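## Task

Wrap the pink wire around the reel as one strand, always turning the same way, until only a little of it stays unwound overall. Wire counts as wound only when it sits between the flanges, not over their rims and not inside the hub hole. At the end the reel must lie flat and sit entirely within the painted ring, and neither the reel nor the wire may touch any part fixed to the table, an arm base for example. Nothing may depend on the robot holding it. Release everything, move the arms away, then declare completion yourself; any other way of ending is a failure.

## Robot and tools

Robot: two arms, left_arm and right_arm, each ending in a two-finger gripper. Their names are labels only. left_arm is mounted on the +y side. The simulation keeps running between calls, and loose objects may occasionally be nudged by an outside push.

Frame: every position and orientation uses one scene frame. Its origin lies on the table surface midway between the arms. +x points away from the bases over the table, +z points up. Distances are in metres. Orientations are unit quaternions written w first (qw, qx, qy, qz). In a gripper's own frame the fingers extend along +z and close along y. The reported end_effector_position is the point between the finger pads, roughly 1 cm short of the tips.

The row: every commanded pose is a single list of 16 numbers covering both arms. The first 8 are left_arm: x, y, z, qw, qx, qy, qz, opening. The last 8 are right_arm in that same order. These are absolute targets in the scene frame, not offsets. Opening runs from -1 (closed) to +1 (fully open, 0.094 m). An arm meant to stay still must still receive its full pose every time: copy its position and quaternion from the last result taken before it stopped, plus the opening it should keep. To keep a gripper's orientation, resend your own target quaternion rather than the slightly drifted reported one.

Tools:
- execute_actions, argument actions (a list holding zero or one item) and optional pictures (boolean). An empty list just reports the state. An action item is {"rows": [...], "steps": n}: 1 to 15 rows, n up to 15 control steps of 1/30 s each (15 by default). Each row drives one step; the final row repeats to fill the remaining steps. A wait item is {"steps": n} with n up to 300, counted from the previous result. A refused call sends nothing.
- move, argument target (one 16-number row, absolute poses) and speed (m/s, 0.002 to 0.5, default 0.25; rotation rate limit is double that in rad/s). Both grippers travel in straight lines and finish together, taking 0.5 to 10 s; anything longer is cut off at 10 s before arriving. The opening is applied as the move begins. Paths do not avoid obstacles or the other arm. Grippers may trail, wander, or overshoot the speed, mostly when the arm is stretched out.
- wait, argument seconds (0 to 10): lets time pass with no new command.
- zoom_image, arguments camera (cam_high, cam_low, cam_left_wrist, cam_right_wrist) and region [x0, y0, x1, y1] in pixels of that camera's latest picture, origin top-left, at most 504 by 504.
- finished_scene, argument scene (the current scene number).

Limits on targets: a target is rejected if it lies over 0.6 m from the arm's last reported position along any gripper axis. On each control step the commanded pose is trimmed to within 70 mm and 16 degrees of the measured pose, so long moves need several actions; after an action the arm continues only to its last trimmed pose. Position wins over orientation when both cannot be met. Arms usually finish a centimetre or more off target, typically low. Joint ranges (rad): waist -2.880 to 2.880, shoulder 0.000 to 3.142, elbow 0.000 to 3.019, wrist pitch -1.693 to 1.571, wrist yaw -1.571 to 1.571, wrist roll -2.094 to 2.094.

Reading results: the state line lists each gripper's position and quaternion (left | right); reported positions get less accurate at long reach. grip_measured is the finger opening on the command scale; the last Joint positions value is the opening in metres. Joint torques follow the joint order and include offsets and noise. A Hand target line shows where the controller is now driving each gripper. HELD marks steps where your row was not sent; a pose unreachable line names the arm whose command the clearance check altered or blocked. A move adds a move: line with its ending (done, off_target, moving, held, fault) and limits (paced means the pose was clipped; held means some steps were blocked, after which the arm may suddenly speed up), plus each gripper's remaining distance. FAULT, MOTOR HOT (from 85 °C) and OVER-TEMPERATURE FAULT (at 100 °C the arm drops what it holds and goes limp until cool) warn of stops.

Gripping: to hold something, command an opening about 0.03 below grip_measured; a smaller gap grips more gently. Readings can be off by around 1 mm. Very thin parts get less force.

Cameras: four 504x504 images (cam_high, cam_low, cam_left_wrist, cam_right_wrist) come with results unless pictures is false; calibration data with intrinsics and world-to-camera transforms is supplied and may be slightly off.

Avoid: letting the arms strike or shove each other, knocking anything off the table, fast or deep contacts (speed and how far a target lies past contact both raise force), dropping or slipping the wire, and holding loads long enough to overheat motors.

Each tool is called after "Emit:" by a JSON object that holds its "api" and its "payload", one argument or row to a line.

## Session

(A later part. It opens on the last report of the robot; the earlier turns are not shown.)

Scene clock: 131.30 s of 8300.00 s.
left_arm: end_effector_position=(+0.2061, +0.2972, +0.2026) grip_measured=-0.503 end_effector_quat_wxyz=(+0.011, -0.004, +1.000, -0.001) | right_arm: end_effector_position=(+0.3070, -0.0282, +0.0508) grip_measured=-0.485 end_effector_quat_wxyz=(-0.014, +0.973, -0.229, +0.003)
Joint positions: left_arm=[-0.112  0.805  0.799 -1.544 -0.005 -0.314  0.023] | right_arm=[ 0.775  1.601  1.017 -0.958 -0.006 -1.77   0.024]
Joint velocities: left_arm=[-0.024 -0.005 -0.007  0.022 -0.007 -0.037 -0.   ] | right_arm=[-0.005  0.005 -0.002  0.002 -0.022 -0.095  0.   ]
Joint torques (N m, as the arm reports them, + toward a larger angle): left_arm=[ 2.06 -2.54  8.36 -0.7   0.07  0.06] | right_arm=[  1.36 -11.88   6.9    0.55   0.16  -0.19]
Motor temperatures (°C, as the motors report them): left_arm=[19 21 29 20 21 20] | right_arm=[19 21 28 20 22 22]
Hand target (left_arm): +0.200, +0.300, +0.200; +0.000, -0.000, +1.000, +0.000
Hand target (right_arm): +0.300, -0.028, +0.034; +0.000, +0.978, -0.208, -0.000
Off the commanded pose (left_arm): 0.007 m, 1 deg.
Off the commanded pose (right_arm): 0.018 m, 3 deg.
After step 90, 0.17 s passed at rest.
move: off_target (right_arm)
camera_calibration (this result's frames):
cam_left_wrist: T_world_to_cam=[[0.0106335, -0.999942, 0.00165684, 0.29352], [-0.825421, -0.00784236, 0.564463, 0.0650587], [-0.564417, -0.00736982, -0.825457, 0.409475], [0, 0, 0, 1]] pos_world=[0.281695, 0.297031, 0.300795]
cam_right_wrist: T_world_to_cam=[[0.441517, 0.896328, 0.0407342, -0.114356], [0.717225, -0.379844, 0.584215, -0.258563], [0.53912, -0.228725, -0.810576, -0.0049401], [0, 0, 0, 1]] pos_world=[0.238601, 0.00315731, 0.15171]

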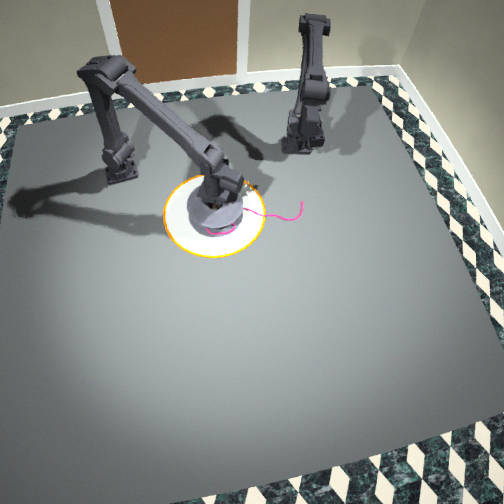

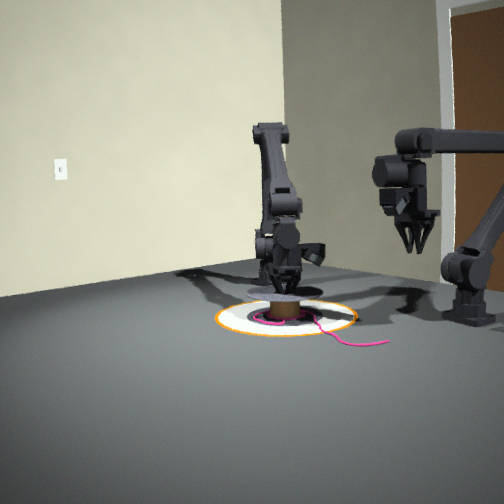

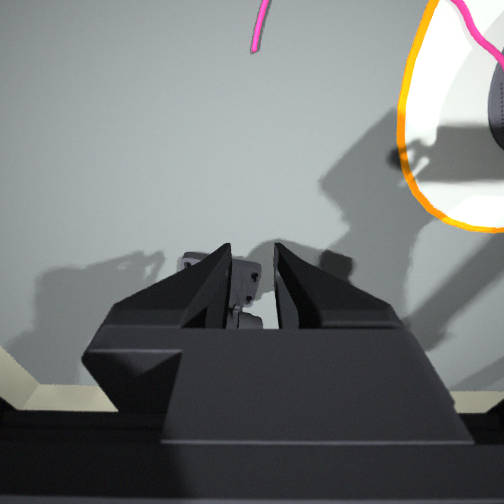

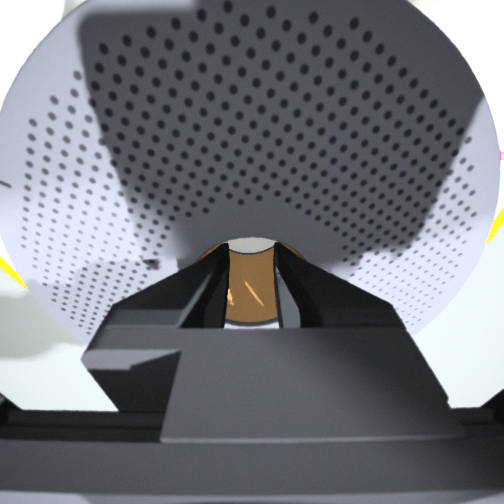

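Emit:
{"api": "move", "payload": {
  "target": [0.335,0.291,0.06,0,0,1,0,-0.5, 0.300,-0.028,0.04,0,-0.978,0.208,0,-1],
  "speed": 0.2
}}

Emit:
{"api": "move", "payload": {
  "target": [0.335,0.291,0.06,0,0,1,0,-0.5, 0.300,-0.028,0.04,0,-0.4226,0.9063,0,-1],
  "speed": 0.4
}}

Emit:
{"api": "move", "payload": {
  "target": [0.335,0.291,0.06,0,0,1,0,-0.5, 0.300,-0.028,0.04,0,0.5,0.866,0,-1],
  "speed": 0.4
}}

Scene clock: 142.23 s of 8300.00 s.
left_arm: end_effector_position=(+0.3260, +0.2893, +0.0541) grip_measured=-0.503 end_effector_quat_wxyz=(-0.017, -0.003, +1.000, +0.006) | right_arm: end_effector_position=(+0.3073, -0.0287, +0.0505) grip_measured=-0.996 end_effector_quat_wxyz=(-0.013, +0.975, -0.221, +0.005)
Joint positions: left_arm=[-0.02   1.355  0.756 -1.009 -0.005 -0.221  0.023] | right_arm=[ 0.775  1.601  1.017 -0.958 -0.003 -1.787  0.   ]
Joint velocities: left_arm=[-0.015 -0.005  0.002  0.027 -0.066  0.081 -0.001] | right_arm=[-0.005 -0.005 -0.012 -0.007 -0.066  0.007  0.   ]
Joint torques (N m, as the arm reports them, + toward a larger angle): left_arm=[ 2.33 -9.77  8.72  0.68 -0.01  0.05] | right_arm=[  1.39 -12.62   7.54  -0.06   0.06  -0.07]
Motor temperatures (°C, as the motors report them): left_arm=[19 21 29 20 21 20] | right_arm=[19 21 28 20 22 22]
Hand target (left_arm): +0.339, +0.290, +0.061; +0.001, -0.000, +1.000, +0.001
Hand target (right_arm): +0.300, -0.028, +0.040; -0.000, +0.978, -0.208, -0.000
Off the commanded pose (left_arm): 0.011 m, 2 deg.
Off the commanded pose (right_arm): 0.013 m, 2 deg.
After step 90, 6.57 s passed at rest.
move: off_target (left_arm, right_arm)
camera_calibration (this result's frames):
cam_left_wrist: T_world_to_cam=[[0.00875035, -0.999876, -0.0131229, 0.285936], [-0.792435, -0.014938, 0.609773, 0.236702], [-0.609893, 0.00506336, -0.792467, 0.363989], [0, 0, 0, 1]] pos_world=[0.407063, 0.287593, 0.147867]
cam_right_wrist: T_world_to_cam=[[0.426401, 0.90368, 0.0393153, -0.109111], [0.722069, -0.366243, 0.586926, -0.260024], [0.544792, -0.221877, -0.808685, -0.00707547], [0, 0, 0, 1]] pos_world=[0.238135, 0.00179919, 0.151183]

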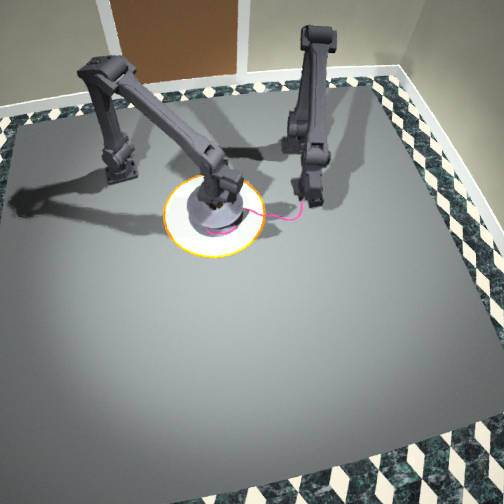

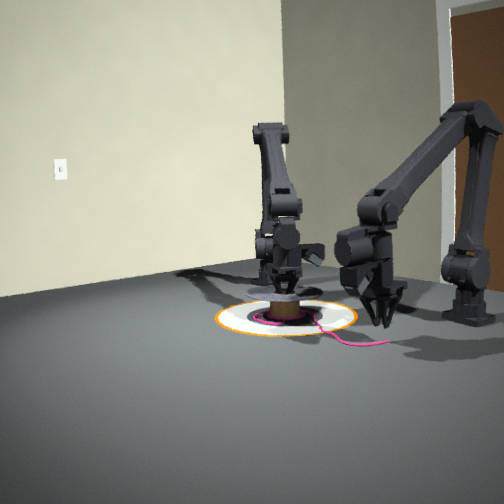

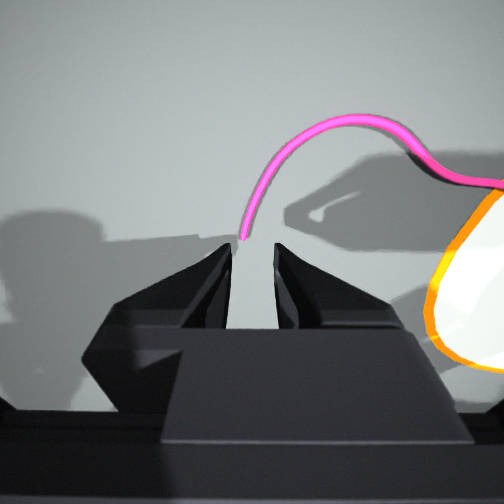

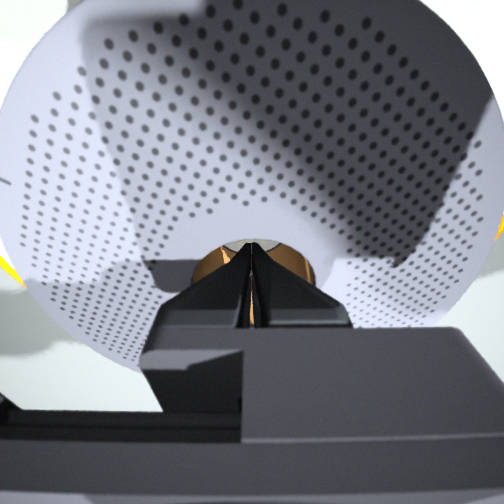

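Scene clock: 145.20 s of 8300.00 s.
left_arm: end_effector_position=(+0.3263, +0.2896, +0.0548) grip_measured=-0.503 end_effector_quat_wxyz=(-0.016, -0.001, +1.000, +0.006) | right_arm: end_effector_position=(+0.3077, -0.0290, +0.0505) grip_measured=-0.996 end_effector_quat_wxyz=(+0.013, -0.421, +0.907, +0.006)
Joint positions: left_arm=[-0.019  1.352  0.756 -1.009 -0.005 -0.217  0.023] | right_arm=[ 0.775  1.601  1.017 -0.958  0.     0.039  0.   ]
Joint velocities: left_arm=[-0.015 -0.005 -0.017  0.012  0.022 -0.007 -0.001] | right_arm=[-0.024 -0.024  0.007  0.007 -0.051 -0.007  0.   ]
Joint torques (N m, as the arm reports them, + toward a larger angle): left_arm=[  2.42 -10.57   7.87   0.67   0.07   0.05] | right_arm=[  1.36 -12.73   7.65   0.06   0.03   0.14]
Motor temperatures (°C, as the motors report them): left_arm=[19 21 29 20 21 20] | right_arm=[19 21 28 20 22 22]
Hand target (left_arm): +0.335, +0.291, +0.060; -0.000, +0.000, +1.000, +0.000
Hand target (right_arm): +0.300, -0.028, +0.040; -0.000, -0.423, +0.906, +0.000
Off the commanded pose (left_arm): 0.010 m, 2 deg.
Off the commanded pose (right_arm): 0.013 m, 2 deg.
move: off_target (right_arm)
camera_calibration (this result's frames):
cam_left_wrist: T_world_to_cam=[[0.0053483, -0.999908, -0.0124649, 0.287339], [-0.793809, -0.0118259, 0.608052, 0.236136], [-0.608143, 0.00664273, -0.793799, 0.363711], [0, 0, 0, 1]] pos_world=[0.407099, 0.287689, 0.148712]
cam_right_wrist: T_world_to_cam=[[0.766713, -0.641902, 0.0106004, -0.257156], [-0.535792, -0.6307, 0.561377, 0.120233], [-0.353663, -0.436095, -0.827492, 0.263825], [0, 0, 0, 1]] pos_world=[0.35489, 0.0258144, 0.153543]

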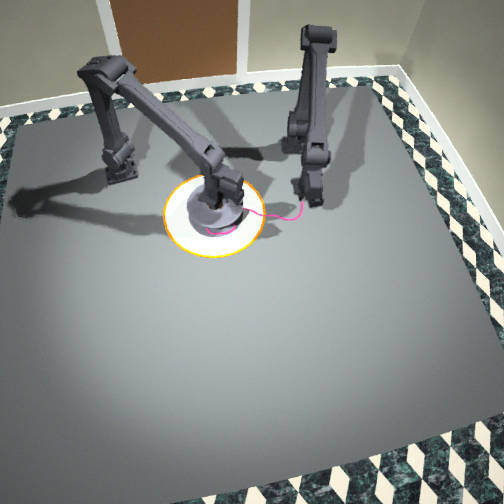

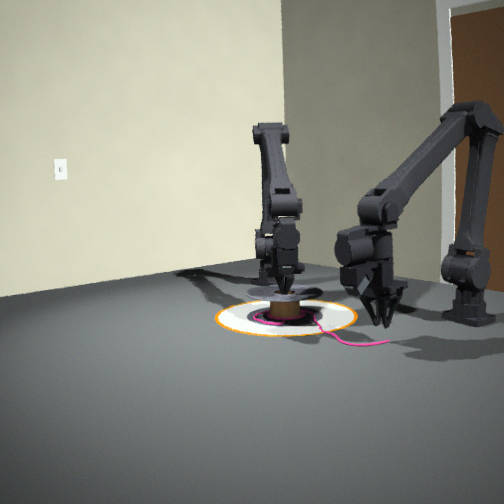

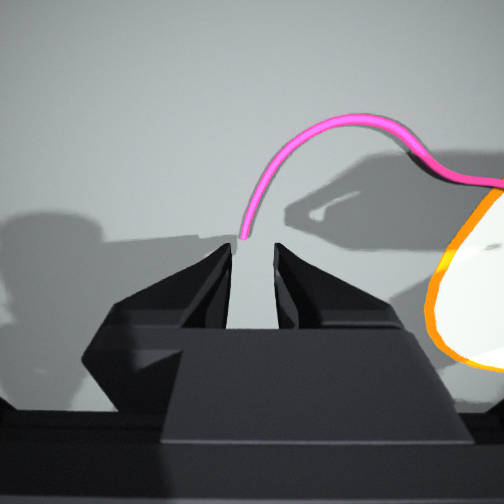

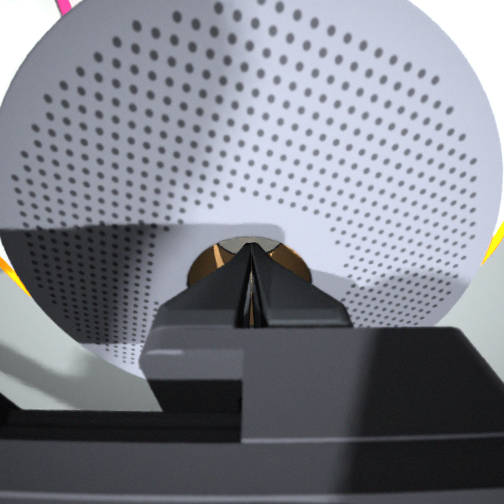

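Scene clock: 148.27 s of 8300.00 s.
left_arm: end_effector_position=(+0.3263, +0.2895, +0.0548) grip_measured=-0.503 end_effector_quat_wxyz=(-0.016, -0.001, +1.000, +0.006) | right_arm: end_effector_position=(+0.3079, -0.0292, +0.0505) grip_measured=-0.996 end_effector_quat_wxyz=(+0.003, +0.501, +0.865, +0.014)
Joint positions: left_arm=[-0.019  1.352  0.756 -1.009 -0.004 -0.216  0.023] | right_arm=[ 0.775  1.601  1.017 -0.958  0.002  1.96   0.   ]
Joint velocities: left_arm=[-0.005 -0.005  0.002  0.002 -0.022 -0.007  0.   ] | right_arm=[ 0.015 -0.024  0.007 -0.002 -0.022  0.051  0.001]
Joint torques (N m, as the arm reports them, + toward a larger angle): left_arm=[  2.46 -10.58   7.88   0.68   0.08   0.05] | right_arm=[  1.36 -12.59   7.53  -0.07   0.06   0.13]
Motor temperatures (°C, as the motors report them): left_arm=[19 21 29 20 21 20] | right_arm=[19 21 28 20 22 22]
Hand target (left_arm): +0.335, +0.291, +0.060; -0.000, +0.000, +1.000, -0.000
Hand target (right_arm): +0.300, -0.028, +0.040; +0.000, +0.500, +0.866, -0.000
Off the commanded pose (left_arm): 0.010 m, 2 deg.
Off the commanded pose (right_arm): 0.013 m, 2 deg.
move: off_target (right_arm)
camera_calibration (this result's frames):
cam_left_wrist: T_world_to_cam=[[0.00497923, -0.999915, -0.0120803, 0.287377], [-0.793762, -0.0112996, 0.608124, 0.235953], [-0.608209, 0.00656091, -0.79375, 0.363745], [0, 0, 0, 1]] pos_world=[0.407092, 0.287632, 0.148705]
cam_right_wrist: T_world_to_cam=[[-0.865475, -0.500709, -0.0156032, 0.250618], [-0.41171, 0.693206, 0.591575, 0.119175], [-0.285391, 0.518417, -0.806099, 0.269602], [0, 0, 0, 1]] pos_world=[0.342911, -0.0968926, 0.150735]

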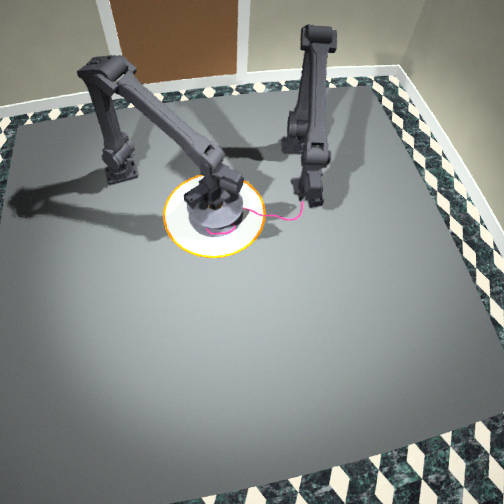

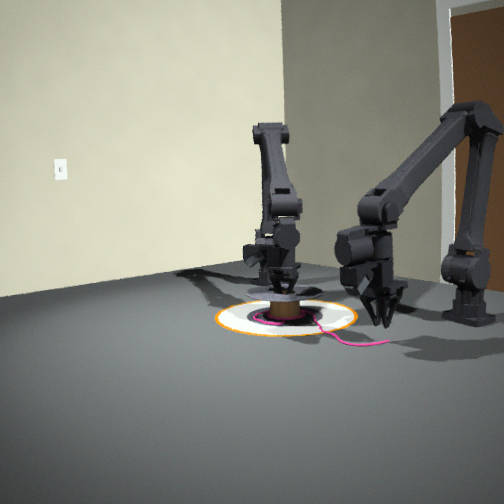

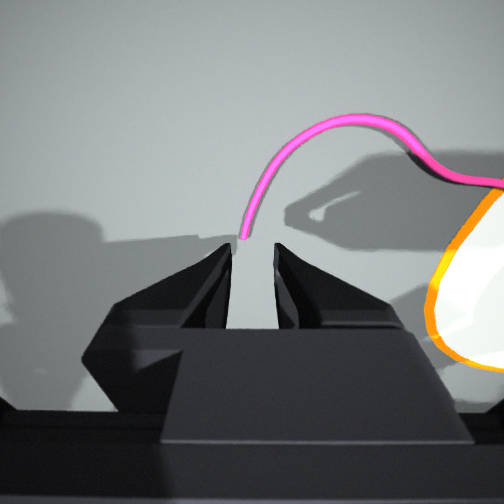

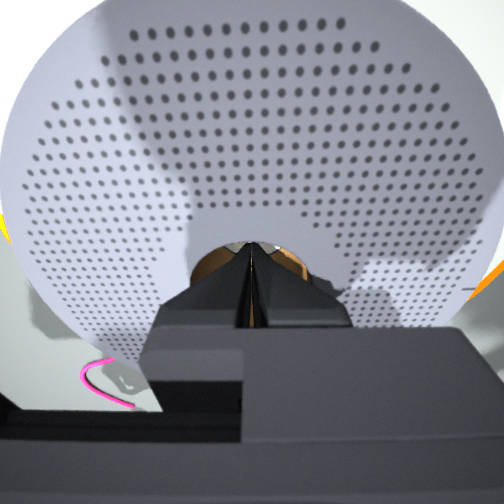

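Emit:
{"api": "move", "payload": {
  "target": [0.322,0.290,0.006,0,0,1,0,-0.5, 0.300,-0.028,0.034,0,0.5,0.866,0,-0.48],
  "speed": 0.06
}}

Emit:
{"api": "move", "payload": {
  "target": [0.322,0.290,0.006,0,0,1,0,-0.98, 0.300,-0.028,0.034,0,0.5,0.866,0,-0.48],
  "speed": 0.06
}}

Scene clock: 153.67 s of 8300.00 s.
left_arm: end_effector_position=(+0.3264, +0.2893, +0.0167) grip_measured=-0.503 end_effector_quat_wxyz=(+0.005, -0.001, +1.000, +0.001) | right_arm: end_effector_position=(+0.3079, -0.0292, +0.0505) grip_measured=-0.492 end_effector_quat_wxyz=(+0.003, +0.503, +0.864, +0.014)
Joint positions: left_arm=[-0.019  1.402  0.679 -0.839 -0.003 -0.216  0.023] | right_arm=[ 0.775  1.601  1.017 -0.958  0.002  1.962  0.024]
Joint velocities: left_arm=[-0.015 -0.005  0.007  0.002  0.051  0.037 -0.001] | right_arm=[ 0.005 -0.015 -0.017 -0.012 -0.007  0.022 -0.001]
Joint torques (N m, as the arm reports them, + toward a larger angle): left_arm=[ 1.44 -7.49  5.25  1.33  0.07 -0.07] | right_arm=[  1.39 -11.88   6.89   0.53   0.07   0.15]
Motor temperatures (°C, as the motors report them): left_arm=[19 21 29 20 21 20] | right_arm=[19 21 28 20 22 22]
Hand target (left_arm): +0.323, +0.290, +0.006; -0.000, +0.000, +1.000, -0.000
Hand target (right_arm): +0.300, -0.028, +0.035; +0.000, +0.500, +0.866, -0.000
Off the commanded pose (left_arm): 0.012 m, 1 deg.
Off the commanded pose (right_arm): 0.018 m, 2 deg.
After step 90, 1.33 s passed at rest.
move: off_target (left_arm, right_arm)
camera_calibration (this result's frames):
cam_left_wrist: T_world_to_cam=[[0.00528453, -0.999984, -0.00187863, 0.286508], [-0.818789, -0.00540546, 0.57407, 0.266208], [-0.574071, -0.00149549, -0.818804, 0.325224], [0, 0, 0, 1]] pos_world=[0.403155, 0.288429, 0.114011]
cam_right_wrist: T_world_to_cam=[[-0.866809, -0.498402, -0.0154354, 0.251062], [-0.409655, 0.694129, 0.591919, 0.118503], [-0.284299, 0.519403, -0.80585, 0.269246], [0, 0, 0, 1]] pos_world=[0.342715, -0.0969737, 0.150703]

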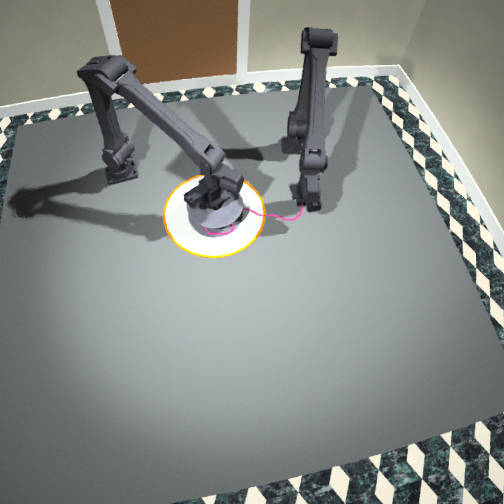

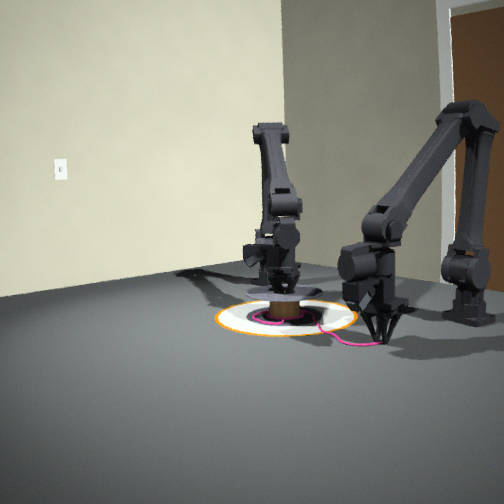

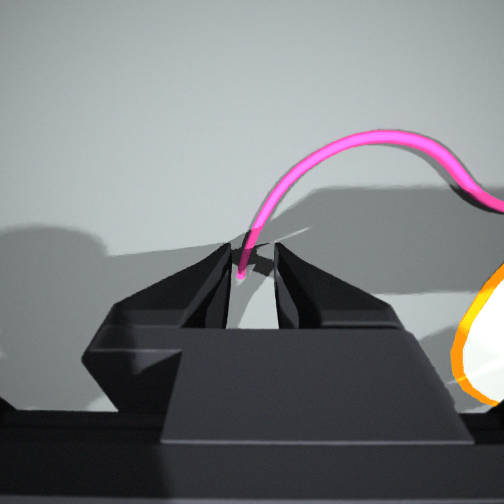

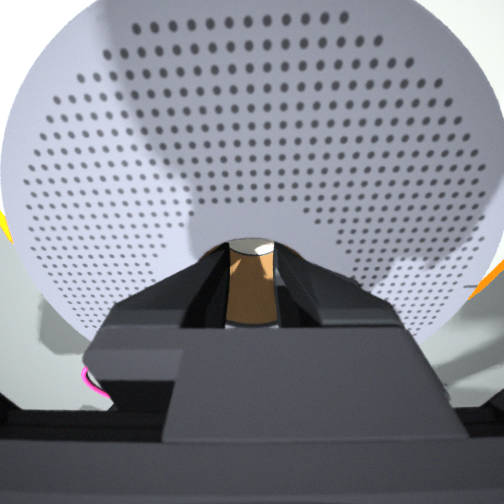

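Scene clock: 154.37 s of 8300.00 s.
left_arm: end_effector_position=(+0.3264, +0.2891, +0.0166) grip_measured=-0.954 end_effector_quat_wxyz=(+0.005, -0.001, +1.000, +0.000) | right_arm: end_effector_position=(+0.3079, -0.0291, +0.0506) grip_measured=-0.492 end_effector_quat_wxyz=(+0.003, +0.503, +0.864, +0.014)
Joint positions: left_arm=[-0.019  1.401  0.678 -0.837 -0.002 -0.216  0.002] | right_arm=[ 0.775  1.601  1.017 -0.958  0.002  1.962  0.024]
Joint velocities: left_arm=[-0.024 -0.024  0.007  0.007 -0.066  0.007 -0.001] | right_arm=[-0.015  0.005  0.022 -0.012 -0.095  0.007  0.   ]
Joint torques (N m, as the arm reports them, + toward a larger angle): left_arm=[ 1.46 -7.79  5.15  1.25  0.   -0.08] | right_arm=[  1.36 -11.86   6.89   0.53   0.07   0.15]
Motor temperatures (°C, as the motors report them): left_arm=[19 21 29 20 21 20] | right_arm=[19 21 28 20 22 22]
Hand target (left_arm): +0.322, +0.290, +0.006; -0.000, -0.000, +1.000, +0.000
Hand target (right_arm): +0.300, -0.028, +0.035; +0.000, +0.500, +0.866, -0.000
Off the commanded pose (left_arm): 0.012 m, 1 deg.
Off the commanded pose (right_arm): 0.018 m, 2 deg.
move: off_target (left_arm, right_arm)
camera_calibration (this result's frames):
cam_left_wrist: T_world_to_cam=[[0.00527471, -0.999986, -0.000512668, 0.286289], [-0.819291, -0.00461553, 0.57336, 0.266211], [-0.573354, -0.00260428, -0.819304, 0.325229], [0, 0, 0, 1]] pos_world=[0.403066, 0.28836, 0.113973]
cam_right_wrist: T_world_to_cam=[[-0.866805, -0.498397, -0.0157886, 0.25111], [-0.409793, 0.693951, 0.592031, 0.118434], [-0.28411, 0.519646, -0.80576, 0.269308], [0, 0, 0, 1]] pos_world=[0.34271, -0.0969797, 0.150845]

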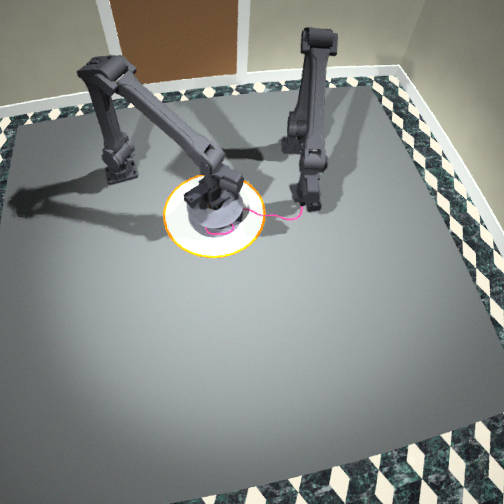

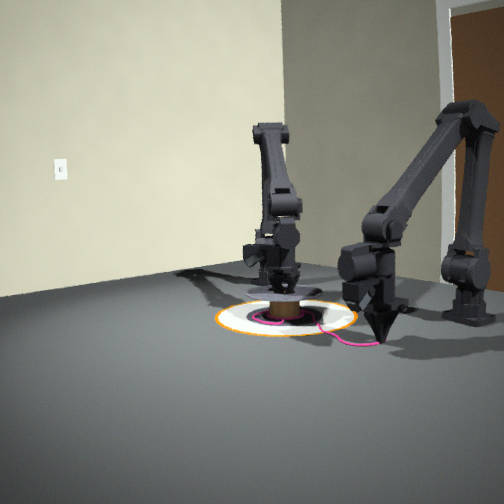

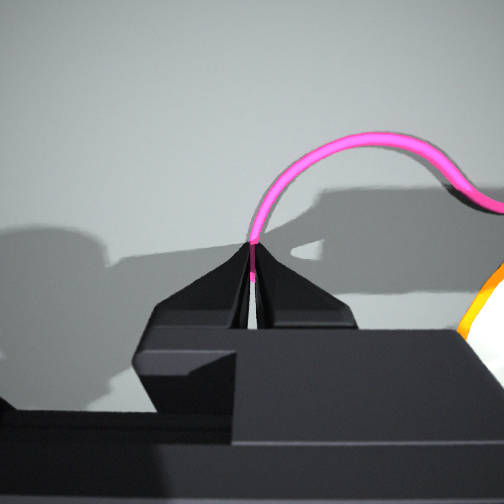

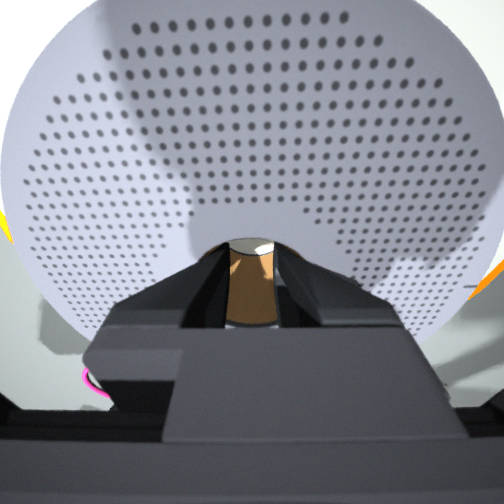

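Emit:
{"api": "move", "payload": {
  "target": [0.32,0.325,0.14,0,0.707,0.707,0,-0.98, 0.300,-0.028,0.034,0,0.5,0.866,0,-0.48],
  "speed": 0.15
}}

Emit:
{"api": "zoom_image", "payload": {
  "camera": "cam_low",
  "region": [210,250,410,370]
}}

Scene clock: 163.57 s of 8300.00 s.
left_arm: end_effector_position=(+0.3006, +0.3239, +0.1194) grip_measured=-0.955 end_effector_quat_wxyz=(-0.018, +0.705, +0.709, -0.013) | right_arm: end_effector_position=(+0.3079, -0.0291, +0.0506) grip_measured=-0.492 end_effector_quat_wxyz=(+0.003, +0.503, +0.864, +0.014)
Joint positions: left_arm=[ 0.082  1.176  0.797 -1.237 -0.002  1.452  0.002] | right_arm=[ 0.775  1.601  1.017 -0.958  0.002  1.962  0.024]
Joint velocities: left_arm=[-0.005 -0.015 -0.017  0.007 -0.037  0.022 -0.001] | right_arm=[-0.024 -0.005  0.012 -0.002 -0.022 -0.037  0.001]
Joint torques (N m, as the arm reports them, + toward a larger angle): left_arm=[ 2.48 -8.29 12.64 -0.93  0.    0.07] | right_arm=[  1.34 -11.86   6.89   0.52   0.07   0.15]
Motor temperatures (°C, as the motors report them): left_arm=[19 21 30 20 21 20] | right_arm=[19 21 28 20 22 22]
Hand target (left_arm): +0.317, +0.326, +0.141; -0.000, +0.707, +0.707, +0.002
Hand target (right_arm): +0.300, -0.028, +0.035; -0.000, +0.500, +0.866, -0.000
Off the commanded pose (left_arm): 0.028 m, 3 deg.
Off the commanded pose (right_arm): 0.018 m, 2 deg.
After step 90, 0.47 s passed at rest.
move: off_target (left_arm, right_arm)
camera_calibration (this result's frames):
cam_left_wrist: T_world_to_cam=[[-0.998997, -0.00944172, 0.0437736, 0.296947], [0.018097, 0.809016, 0.587508, -0.33063], [-0.0409606, 0.587711, -0.808034, 0.0421103], [0, 0, 0, 1]] pos_world=[0.304357, 0.24554, 0.215276]
cam_right_wrist: T_world_to_cam=[[-0.866805, -0.498397, -0.0157886, 0.25111], [-0.409793, 0.693951, 0.592031, 0.118434], [-0.28411, 0.519646, -0.80576, 0.269308], [0, 0, 0, 1]] pos_world=[0.34271, -0.0969797, 0.150845]

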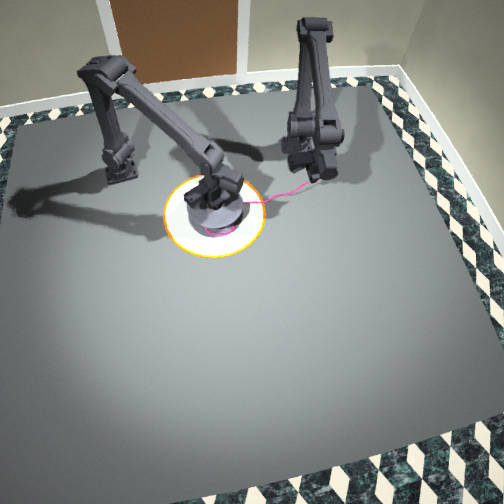

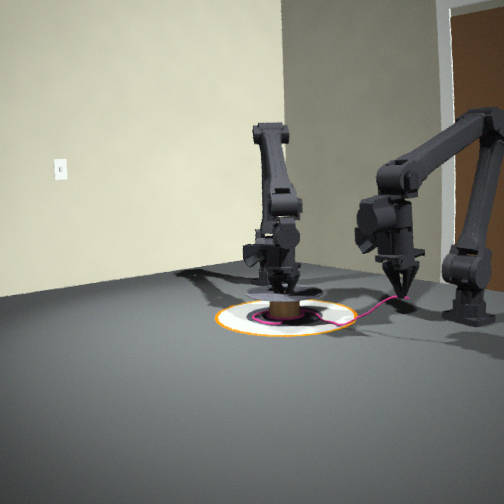

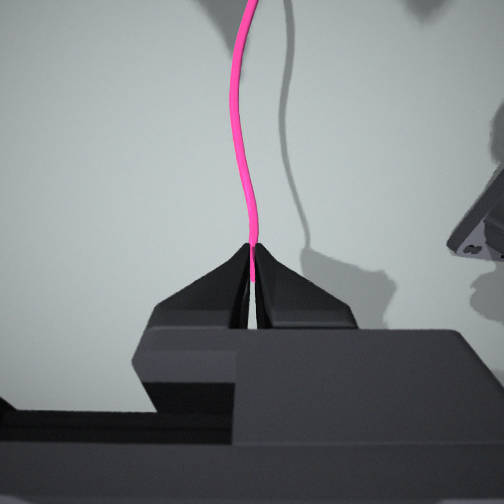

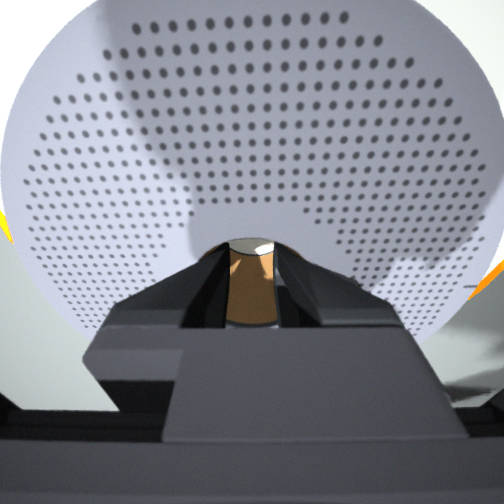

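Region (210, 250, 410, 370) of cam_low's 504x504 image, scaled by 2.520, with more detail than that image has; it fills the top 302 rows of this view, and the rest is white.

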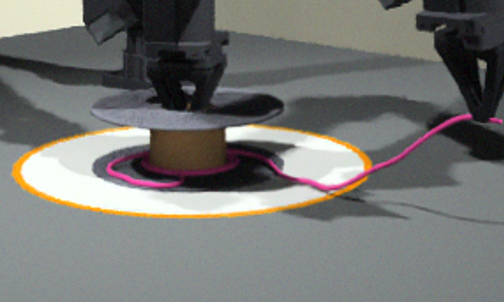

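Slack remains; rotate reel 50° with left fixed.

Emit:
{"api": "move", "payload": {
  "target": [0.32,0.325,0.14,0,0.707,0.707,0,-0.98, 0.300,-0.028,0.034,0,0.087,0.996,0,-0.48],
  "speed": 0.15
}}

Emit:
{"api": "zoom_image", "payload": {
  "camera": "cam_low",
  "region": [210,250,410,370]
}}

Scene clock: 169.13 s of 8300.00 s.
left_arm: end_effector_position=(+0.3006, +0.3239, +0.1194) grip_measured=-0.955 end_effector_quat_wxyz=(-0.018, +0.706, +0.708, -0.013) | right_arm: end_effector_position=(+0.3074, -0.0287, +0.0506) grip_measured=-0.488 end_effector_quat_wxyz=(+0.007, +0.107, +0.994, +0.013)
Joint positions: left_arm=[ 0.082  1.176  0.797 -1.237 -0.002  1.455  0.002] | right_arm=[ 0.775  1.601  1.017 -0.958 -0.002  1.125  0.024]
Joint velocities: left_arm=[-0.015 -0.005 -0.027 -0.002  0.007  0.007 -0.   ] | right_arm=[-0.005 -0.005  0.007 -0.007 -0.066 -0.037 -0.   ]
Joint torques (N m, as the arm reports them, + toward a larger angle): left_arm=[ 2.38 -7.66 12.99 -0.84  0.1   0.06] | right_arm=[  1.35 -11.9    6.96   0.61   0.19  -0.21]
Motor temperatures (°C, as the motors report them): left_arm=[19 21 31 20 21 20] | right_arm=[19 21 28 20 22 22]
Hand target (left_arm): +0.319, +0.325, +0.140; +0.000, +0.707, +0.707, +0.000
Hand target (right_arm): +0.300, -0.028, +0.035; -0.000, +0.087, +0.996, +0.000
Off the commanded pose (left_arm): 0.028 m, 3 deg.
Off the commanded pose (right_arm): 0.018 m, 3 deg.
move: off_target (left_arm, right_arm)
camera_calibration (this result's frames):
cam_left_wrist: T_world_to_cam=[[-0.99902, -0.0063901, 0.043797, 0.295963], [0.0205766, 0.809037, 0.587398, -0.331368], [-0.0391869, 0.587724, -0.808112, 0.0415824], [0, 0, 0, 1]] pos_world=[0.304121, 0.245541, 0.215286]
cam_right_wrist: T_world_to_cam=[[-0.209563, -0.977667, -0.0158347, 0.0351568], [-0.80125, 0.162421, 0.575862, 0.223842], [-0.56043, 0.133367, -0.817393, 0.343398], [0, 0, 0, 1]] pos_world=[0.379171, -0.0477829, 0.152345]

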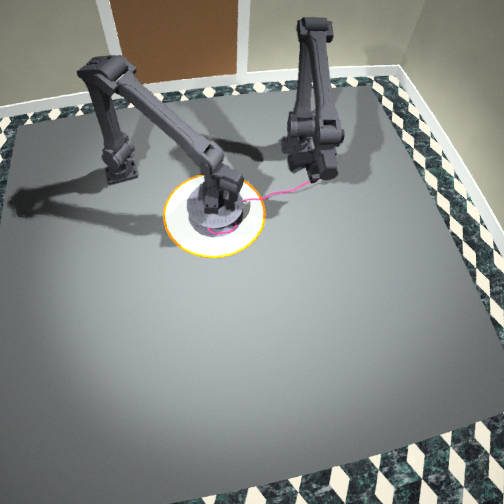

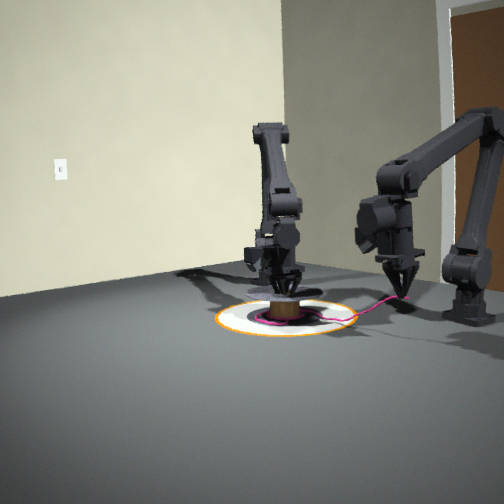

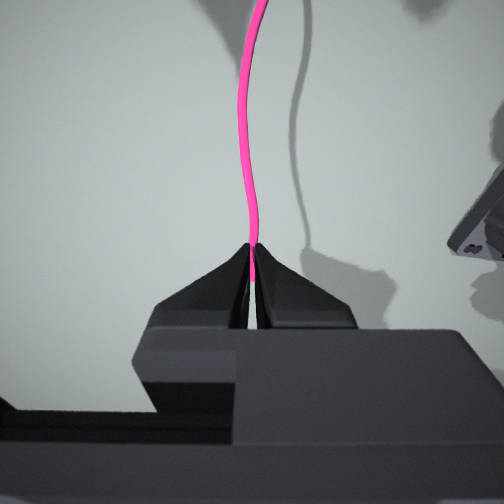

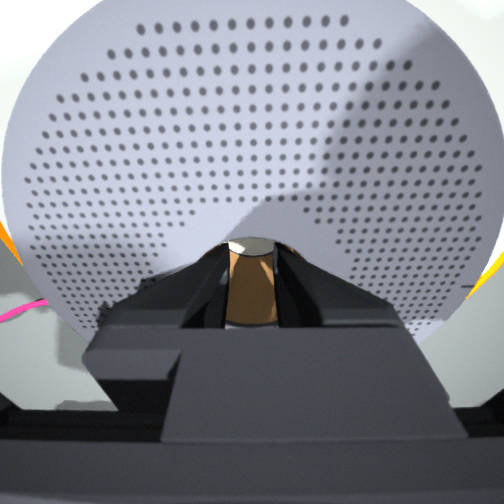

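Region (210, 250, 410, 370) of cam_low's 504x504 image, scaled by 2.520, with more detail than that image has; it fills the top 302 rows of this view, and the rest is white.

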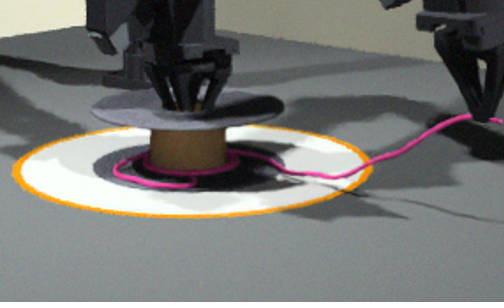

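Emit:
{"api": "move", "payload": {
  "target": [0.30,0.335,0.015,0,0.707,0.707,0,-0.98, 0.300,-0.028,0.034,0,0.087,0.996,0,-0.48],
  "speed": 0.1
}}

Emit:
{"api": "move", "payload": {
  "target": [0.30,0.335,0.015,0,0.707,0.707,0,-0.4, 0.300,-0.028,0.034,0,0.087,0.996,0,-0.48],
  "speed": 0.1
}}

Emit:
{"api": "move", "payload": {
  "target": [0.31,0.17,0.07,0,0.707,0.707,0,-0.4, 0.300,-0.028,0.034,0,0.087,0.996,0,-0.48],
  "speed": 0.15
}}

Scene clock: 179.07 s of 8300.00 s.
left_arm: end_effector_position=(+0.3032, +0.3319, +0.0191) grip_measured=-0.955 end_effector_quat_wxyz=(-0.001, +0.705, +0.709, +0.001) | right_arm: end_effector_position=(+0.3074, -0.0286, +0.0508) grip_measured=-0.488 end_effector_quat_wxyz=(+0.007, +0.105, +0.994, +0.013)
Joint positions: left_arm=[ 0.111  1.324  0.612 -0.859 -0.002  1.482  0.002] | right_arm=[ 0.775  1.6    1.017 -0.958 -0.002  1.119  0.024]
Joint velocities: left_arm=[-0.015 -0.015 -0.002 -0.002 -0.022  0.11  -0.   ] | right_arm=[-0.015 -0.015 -0.007  0.002  0.007 -0.022 -0.001]
Joint torques (N m, as the arm reports them, + toward a larger angle): left_arm=[ 2.36 -7.25  5.85  0.74  0.1   0.06] | right_arm=[  1.37 -11.88   6.96   0.58   0.2   -0.17]
Motor temperatures (°C, as the motors report them): left_arm=[19 21 32 20 21 20] | right_arm=[19 21 28 20 22 22]
Hand target (left_arm): +0.302, +0.335, +0.014; -0.000, +0.707, +0.707, +0.000
Hand target (right_arm): +0.300, -0.029, +0.034; -0.000, +0.087, +0.996, -0.000
Off the commanded pose (left_arm): 0.006 m, 0 deg.
Off the commanded pose (right_arm): 0.018 m, 3 deg.
After step 90, 5.53 s passed at rest.
move: off_target (right_arm)
camera_calibration (this result's frames):
cam_left_wrist: T_world_to_cam=[[-0.999969, -0.00780713, -0.000821084, 0.304607], [-0.00681875, 0.811993, 0.583628, -0.271602], [-0.00388975, 0.583616, -0.812021, -0.0533082], [0, 0, 0, 1]] pos_world=[0.302539, 0.254029, 0.115477]
cam_right_wrist: T_world_to_cam=[[-0.204335, -0.978768, -0.0161207, 0.0335623], [-0.802316, 0.158017, 0.575604, 0.223979], [-0.560836, 0.13055, -0.817569, 0.343584], [0, 0, 0, 1]] pos_world=[0.379254, -0.0473976, 0.152522]

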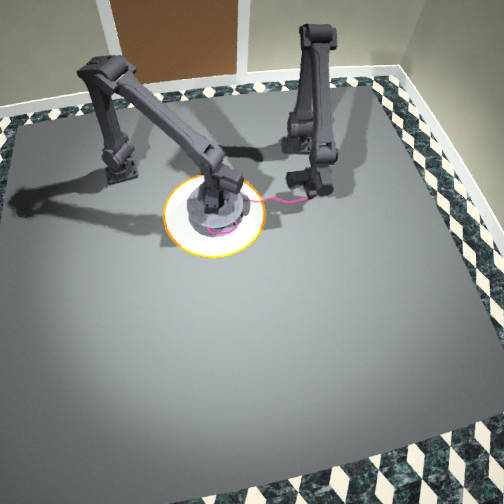

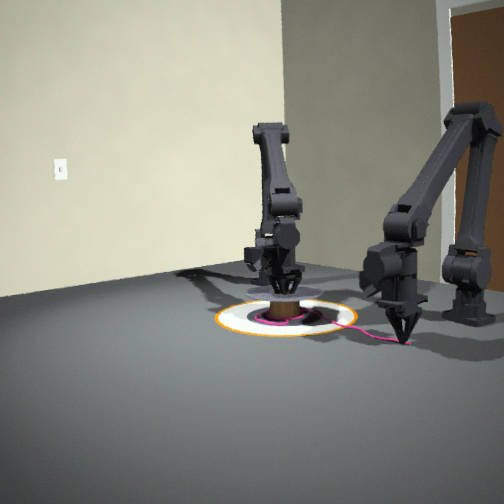

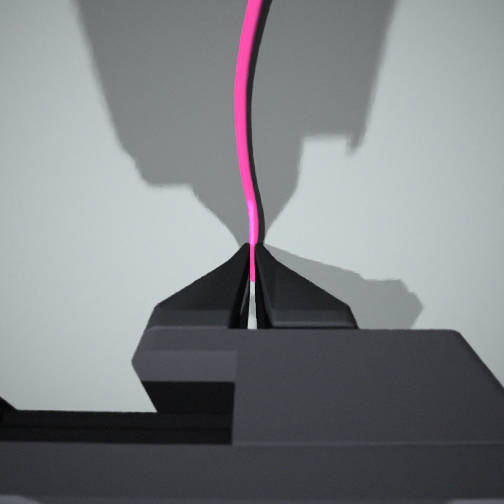

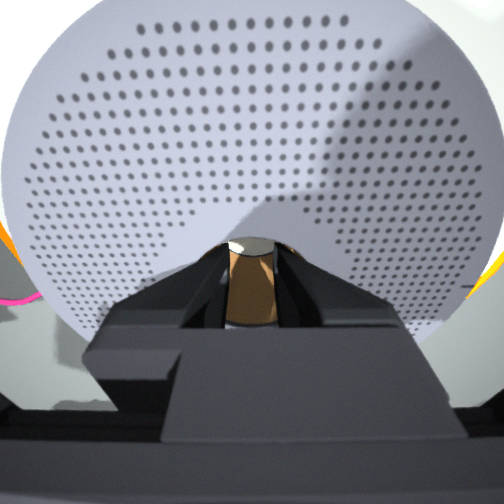

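Scene clock: 179.77 s of 8300.00 s.
left_arm: end_effector_position=(+0.3032, +0.3319, +0.0191) grip_measured=-0.403 end_effector_quat_wxyz=(-0.001, +0.706, +0.709, +0.001) | right_arm: end_effector_position=(+0.3074, -0.0286, +0.0508) grip_measured=-0.488 end_effector_quat_wxyz=(+0.007, +0.105, +0.994, +0.013)
Joint positions: left_arm=[ 0.111  1.324  0.612 -0.859 -0.002  1.483  0.028] | right_arm=[ 0.775  1.6    1.017 -0.958 -0.002  1.119  0.024]
Joint velocities: left_arm=[ 0.005 -0.015  0.002  0.002  0.007 -0.051 -0.001] | right_arm=[-0.005 -0.005 -0.022  0.007 -0.022  0.022  0.001]
Joint torques (N m, as the arm reports them, + toward a larger angle): left_arm=[ 2.33 -7.95  5.45  0.59  0.1   0.06] | right_arm=[  1.32 -11.88   6.97   0.59   0.2   -0.17]
Motor temperatures (°C, as the motors report them): left_arm=[19 21 32 20 21 20] | right_arm=[19 21 28 20 22 22]
Hand target (left_arm): +0.300, +0.335, +0.015; -0.000, +0.707, +0.707, +0.000
Hand target (right_arm): +0.300, -0.028, +0.035; -0.000, +0.087, +0.996, -0.000
Off the commanded pose (left_arm): 0.006 m, 0 deg.
Off the commanded pose (right_arm): 0.018 m, 3 deg.
move: off_target (right_arm)
camera_calibration (this result's frames):
cam_left_wrist: T_world_to_cam=[[-0.999972, -0.00742567, -0.000820219, 0.304482], [-0.00650849, 0.811995, 0.583628, -0.271697], [-0.00366782, 0.583617, -0.812021, -0.053376], [0, 0, 0, 1]] pos_world=[0.302509, 0.254029, 0.115477]
cam_right_wrist: T_world_to_cam=[[-0.204335, -0.978768, -0.0161207, 0.0335623], [-0.802316, 0.158017, 0.575604, 0.223979], [-0.560836, 0.13055, -0.817569, 0.343584], [0, 0, 0, 1]] pos_world=[0.379254, -0.0473976, 0.152522]

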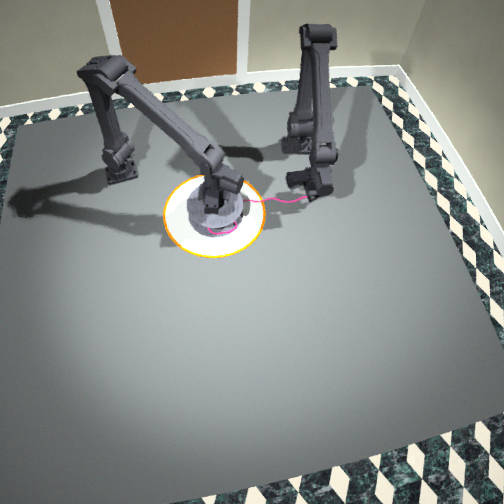

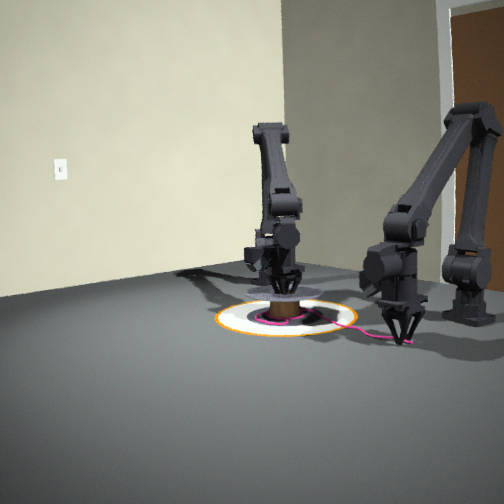

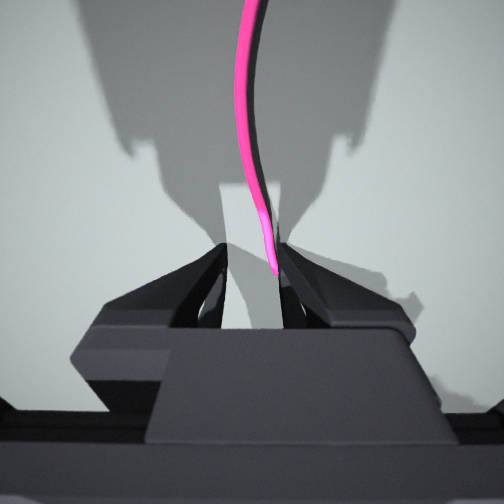

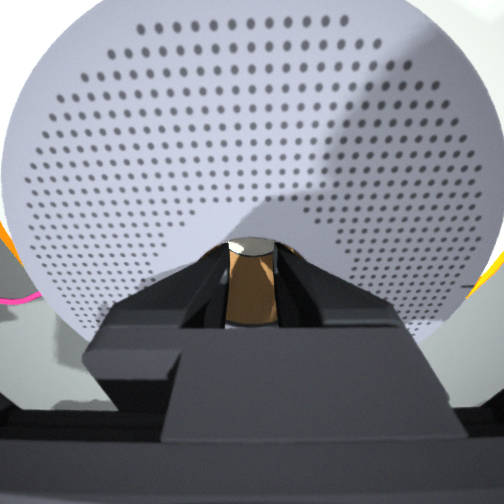

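Scene clock: 181.40 s of 8300.00 s.
left_arm: end_effector_position=(+0.2953, +0.1777, +0.0617) grip_measured=-0.403 end_effector_quat_wxyz=(-0.006, +0.711, +0.703, -0.005) | right_arm: end_effector_position=(+0.3074, -0.0286, +0.0508) grip_measured=-0.488 end_effector_quat_wxyz=(+0.007, +0.105, +0.994, +0.013)
Joint positions: left_arm=[-0.374  1.364  0.79  -1.01   0.008  1.015  0.028] | right_arm=[ 0.775  1.6    1.017 -0.958 -0.002  1.119  0.024]
Joint velocities: left_arm=[-0.005 -0.005 -0.012  0.007  0.051 -0.051 -0.   ] | right_arm=[-0.005 -0.015  0.012  0.017 -0.037 -0.007  0.001]
Joint torques (N m, as the arm reports them, + toward a larger angle): left_arm=[ 0.86 -8.48 11.1  -0.83  0.08 -0.27] | right_arm=[  1.35 -11.91   6.97   0.6    0.2   -0.17]
Motor temperatures (°C, as the motors report them): left_arm=[19 21 32 20 21 20] | right_arm=[19 21 28 20 22 22]
Hand target (left_arm): +0.306, +0.168, +0.071; +0.001, +0.707, +0.707, -0.005
Hand target (right_arm): +0.300, -0.028, +0.035; -0.000, +0.087, +0.996, +0.000
Off the commanded pose (left_arm): 0.019 m, 1 deg.
Off the commanded pose (right_arm): 0.018 m, 3 deg.
move: off_target (left_arm, right_arm)
camera_calibration (this result's frames):
cam_left_wrist: T_world_to_cam=[[-0.999845, 0.00930226, 0.0149765, 0.291553], [0.016281, 0.813101, 0.581895, -0.178199], [-0.00676447, 0.582049, -0.813126, 0.0725001], [0, 0, 0, 1]] pos_world=[0.2949, 0.0999827, 0.158278]
cam_right_wrist: T_world_to_cam=[[-0.204335, -0.978768, -0.0161207, 0.0335623], [-0.802316, 0.158017, 0.575604, 0.223979], [-0.560836, 0.13055, -0.817569, 0.343584], [0, 0, 0, 1]] pos_world=[0.379254, -0.0473976, 0.152522]

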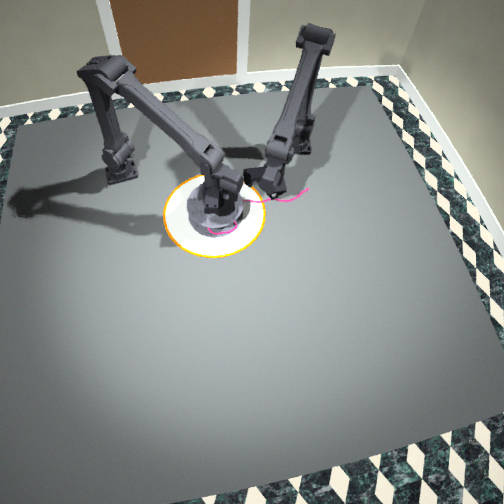

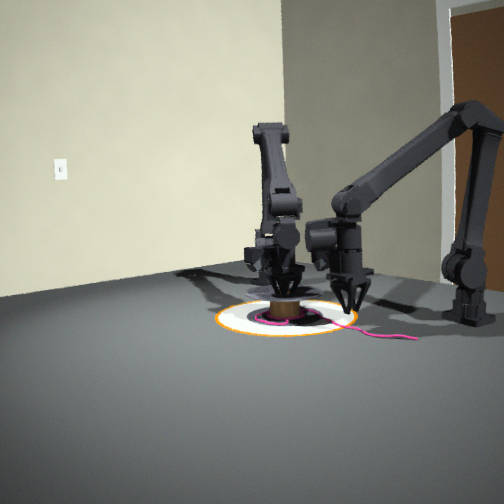

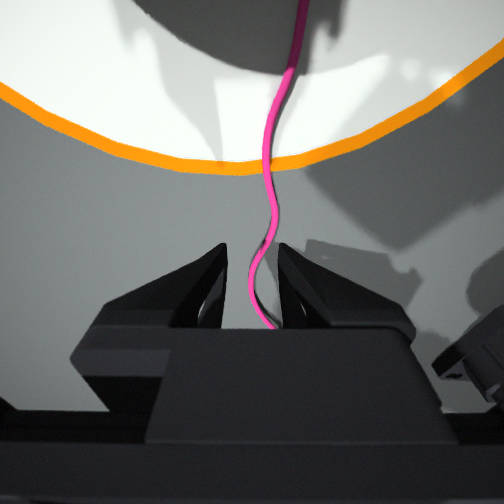

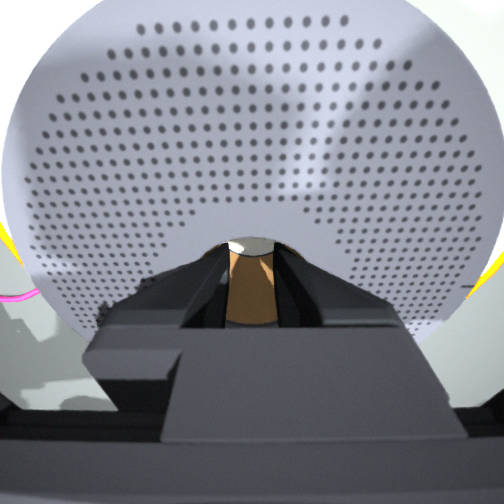

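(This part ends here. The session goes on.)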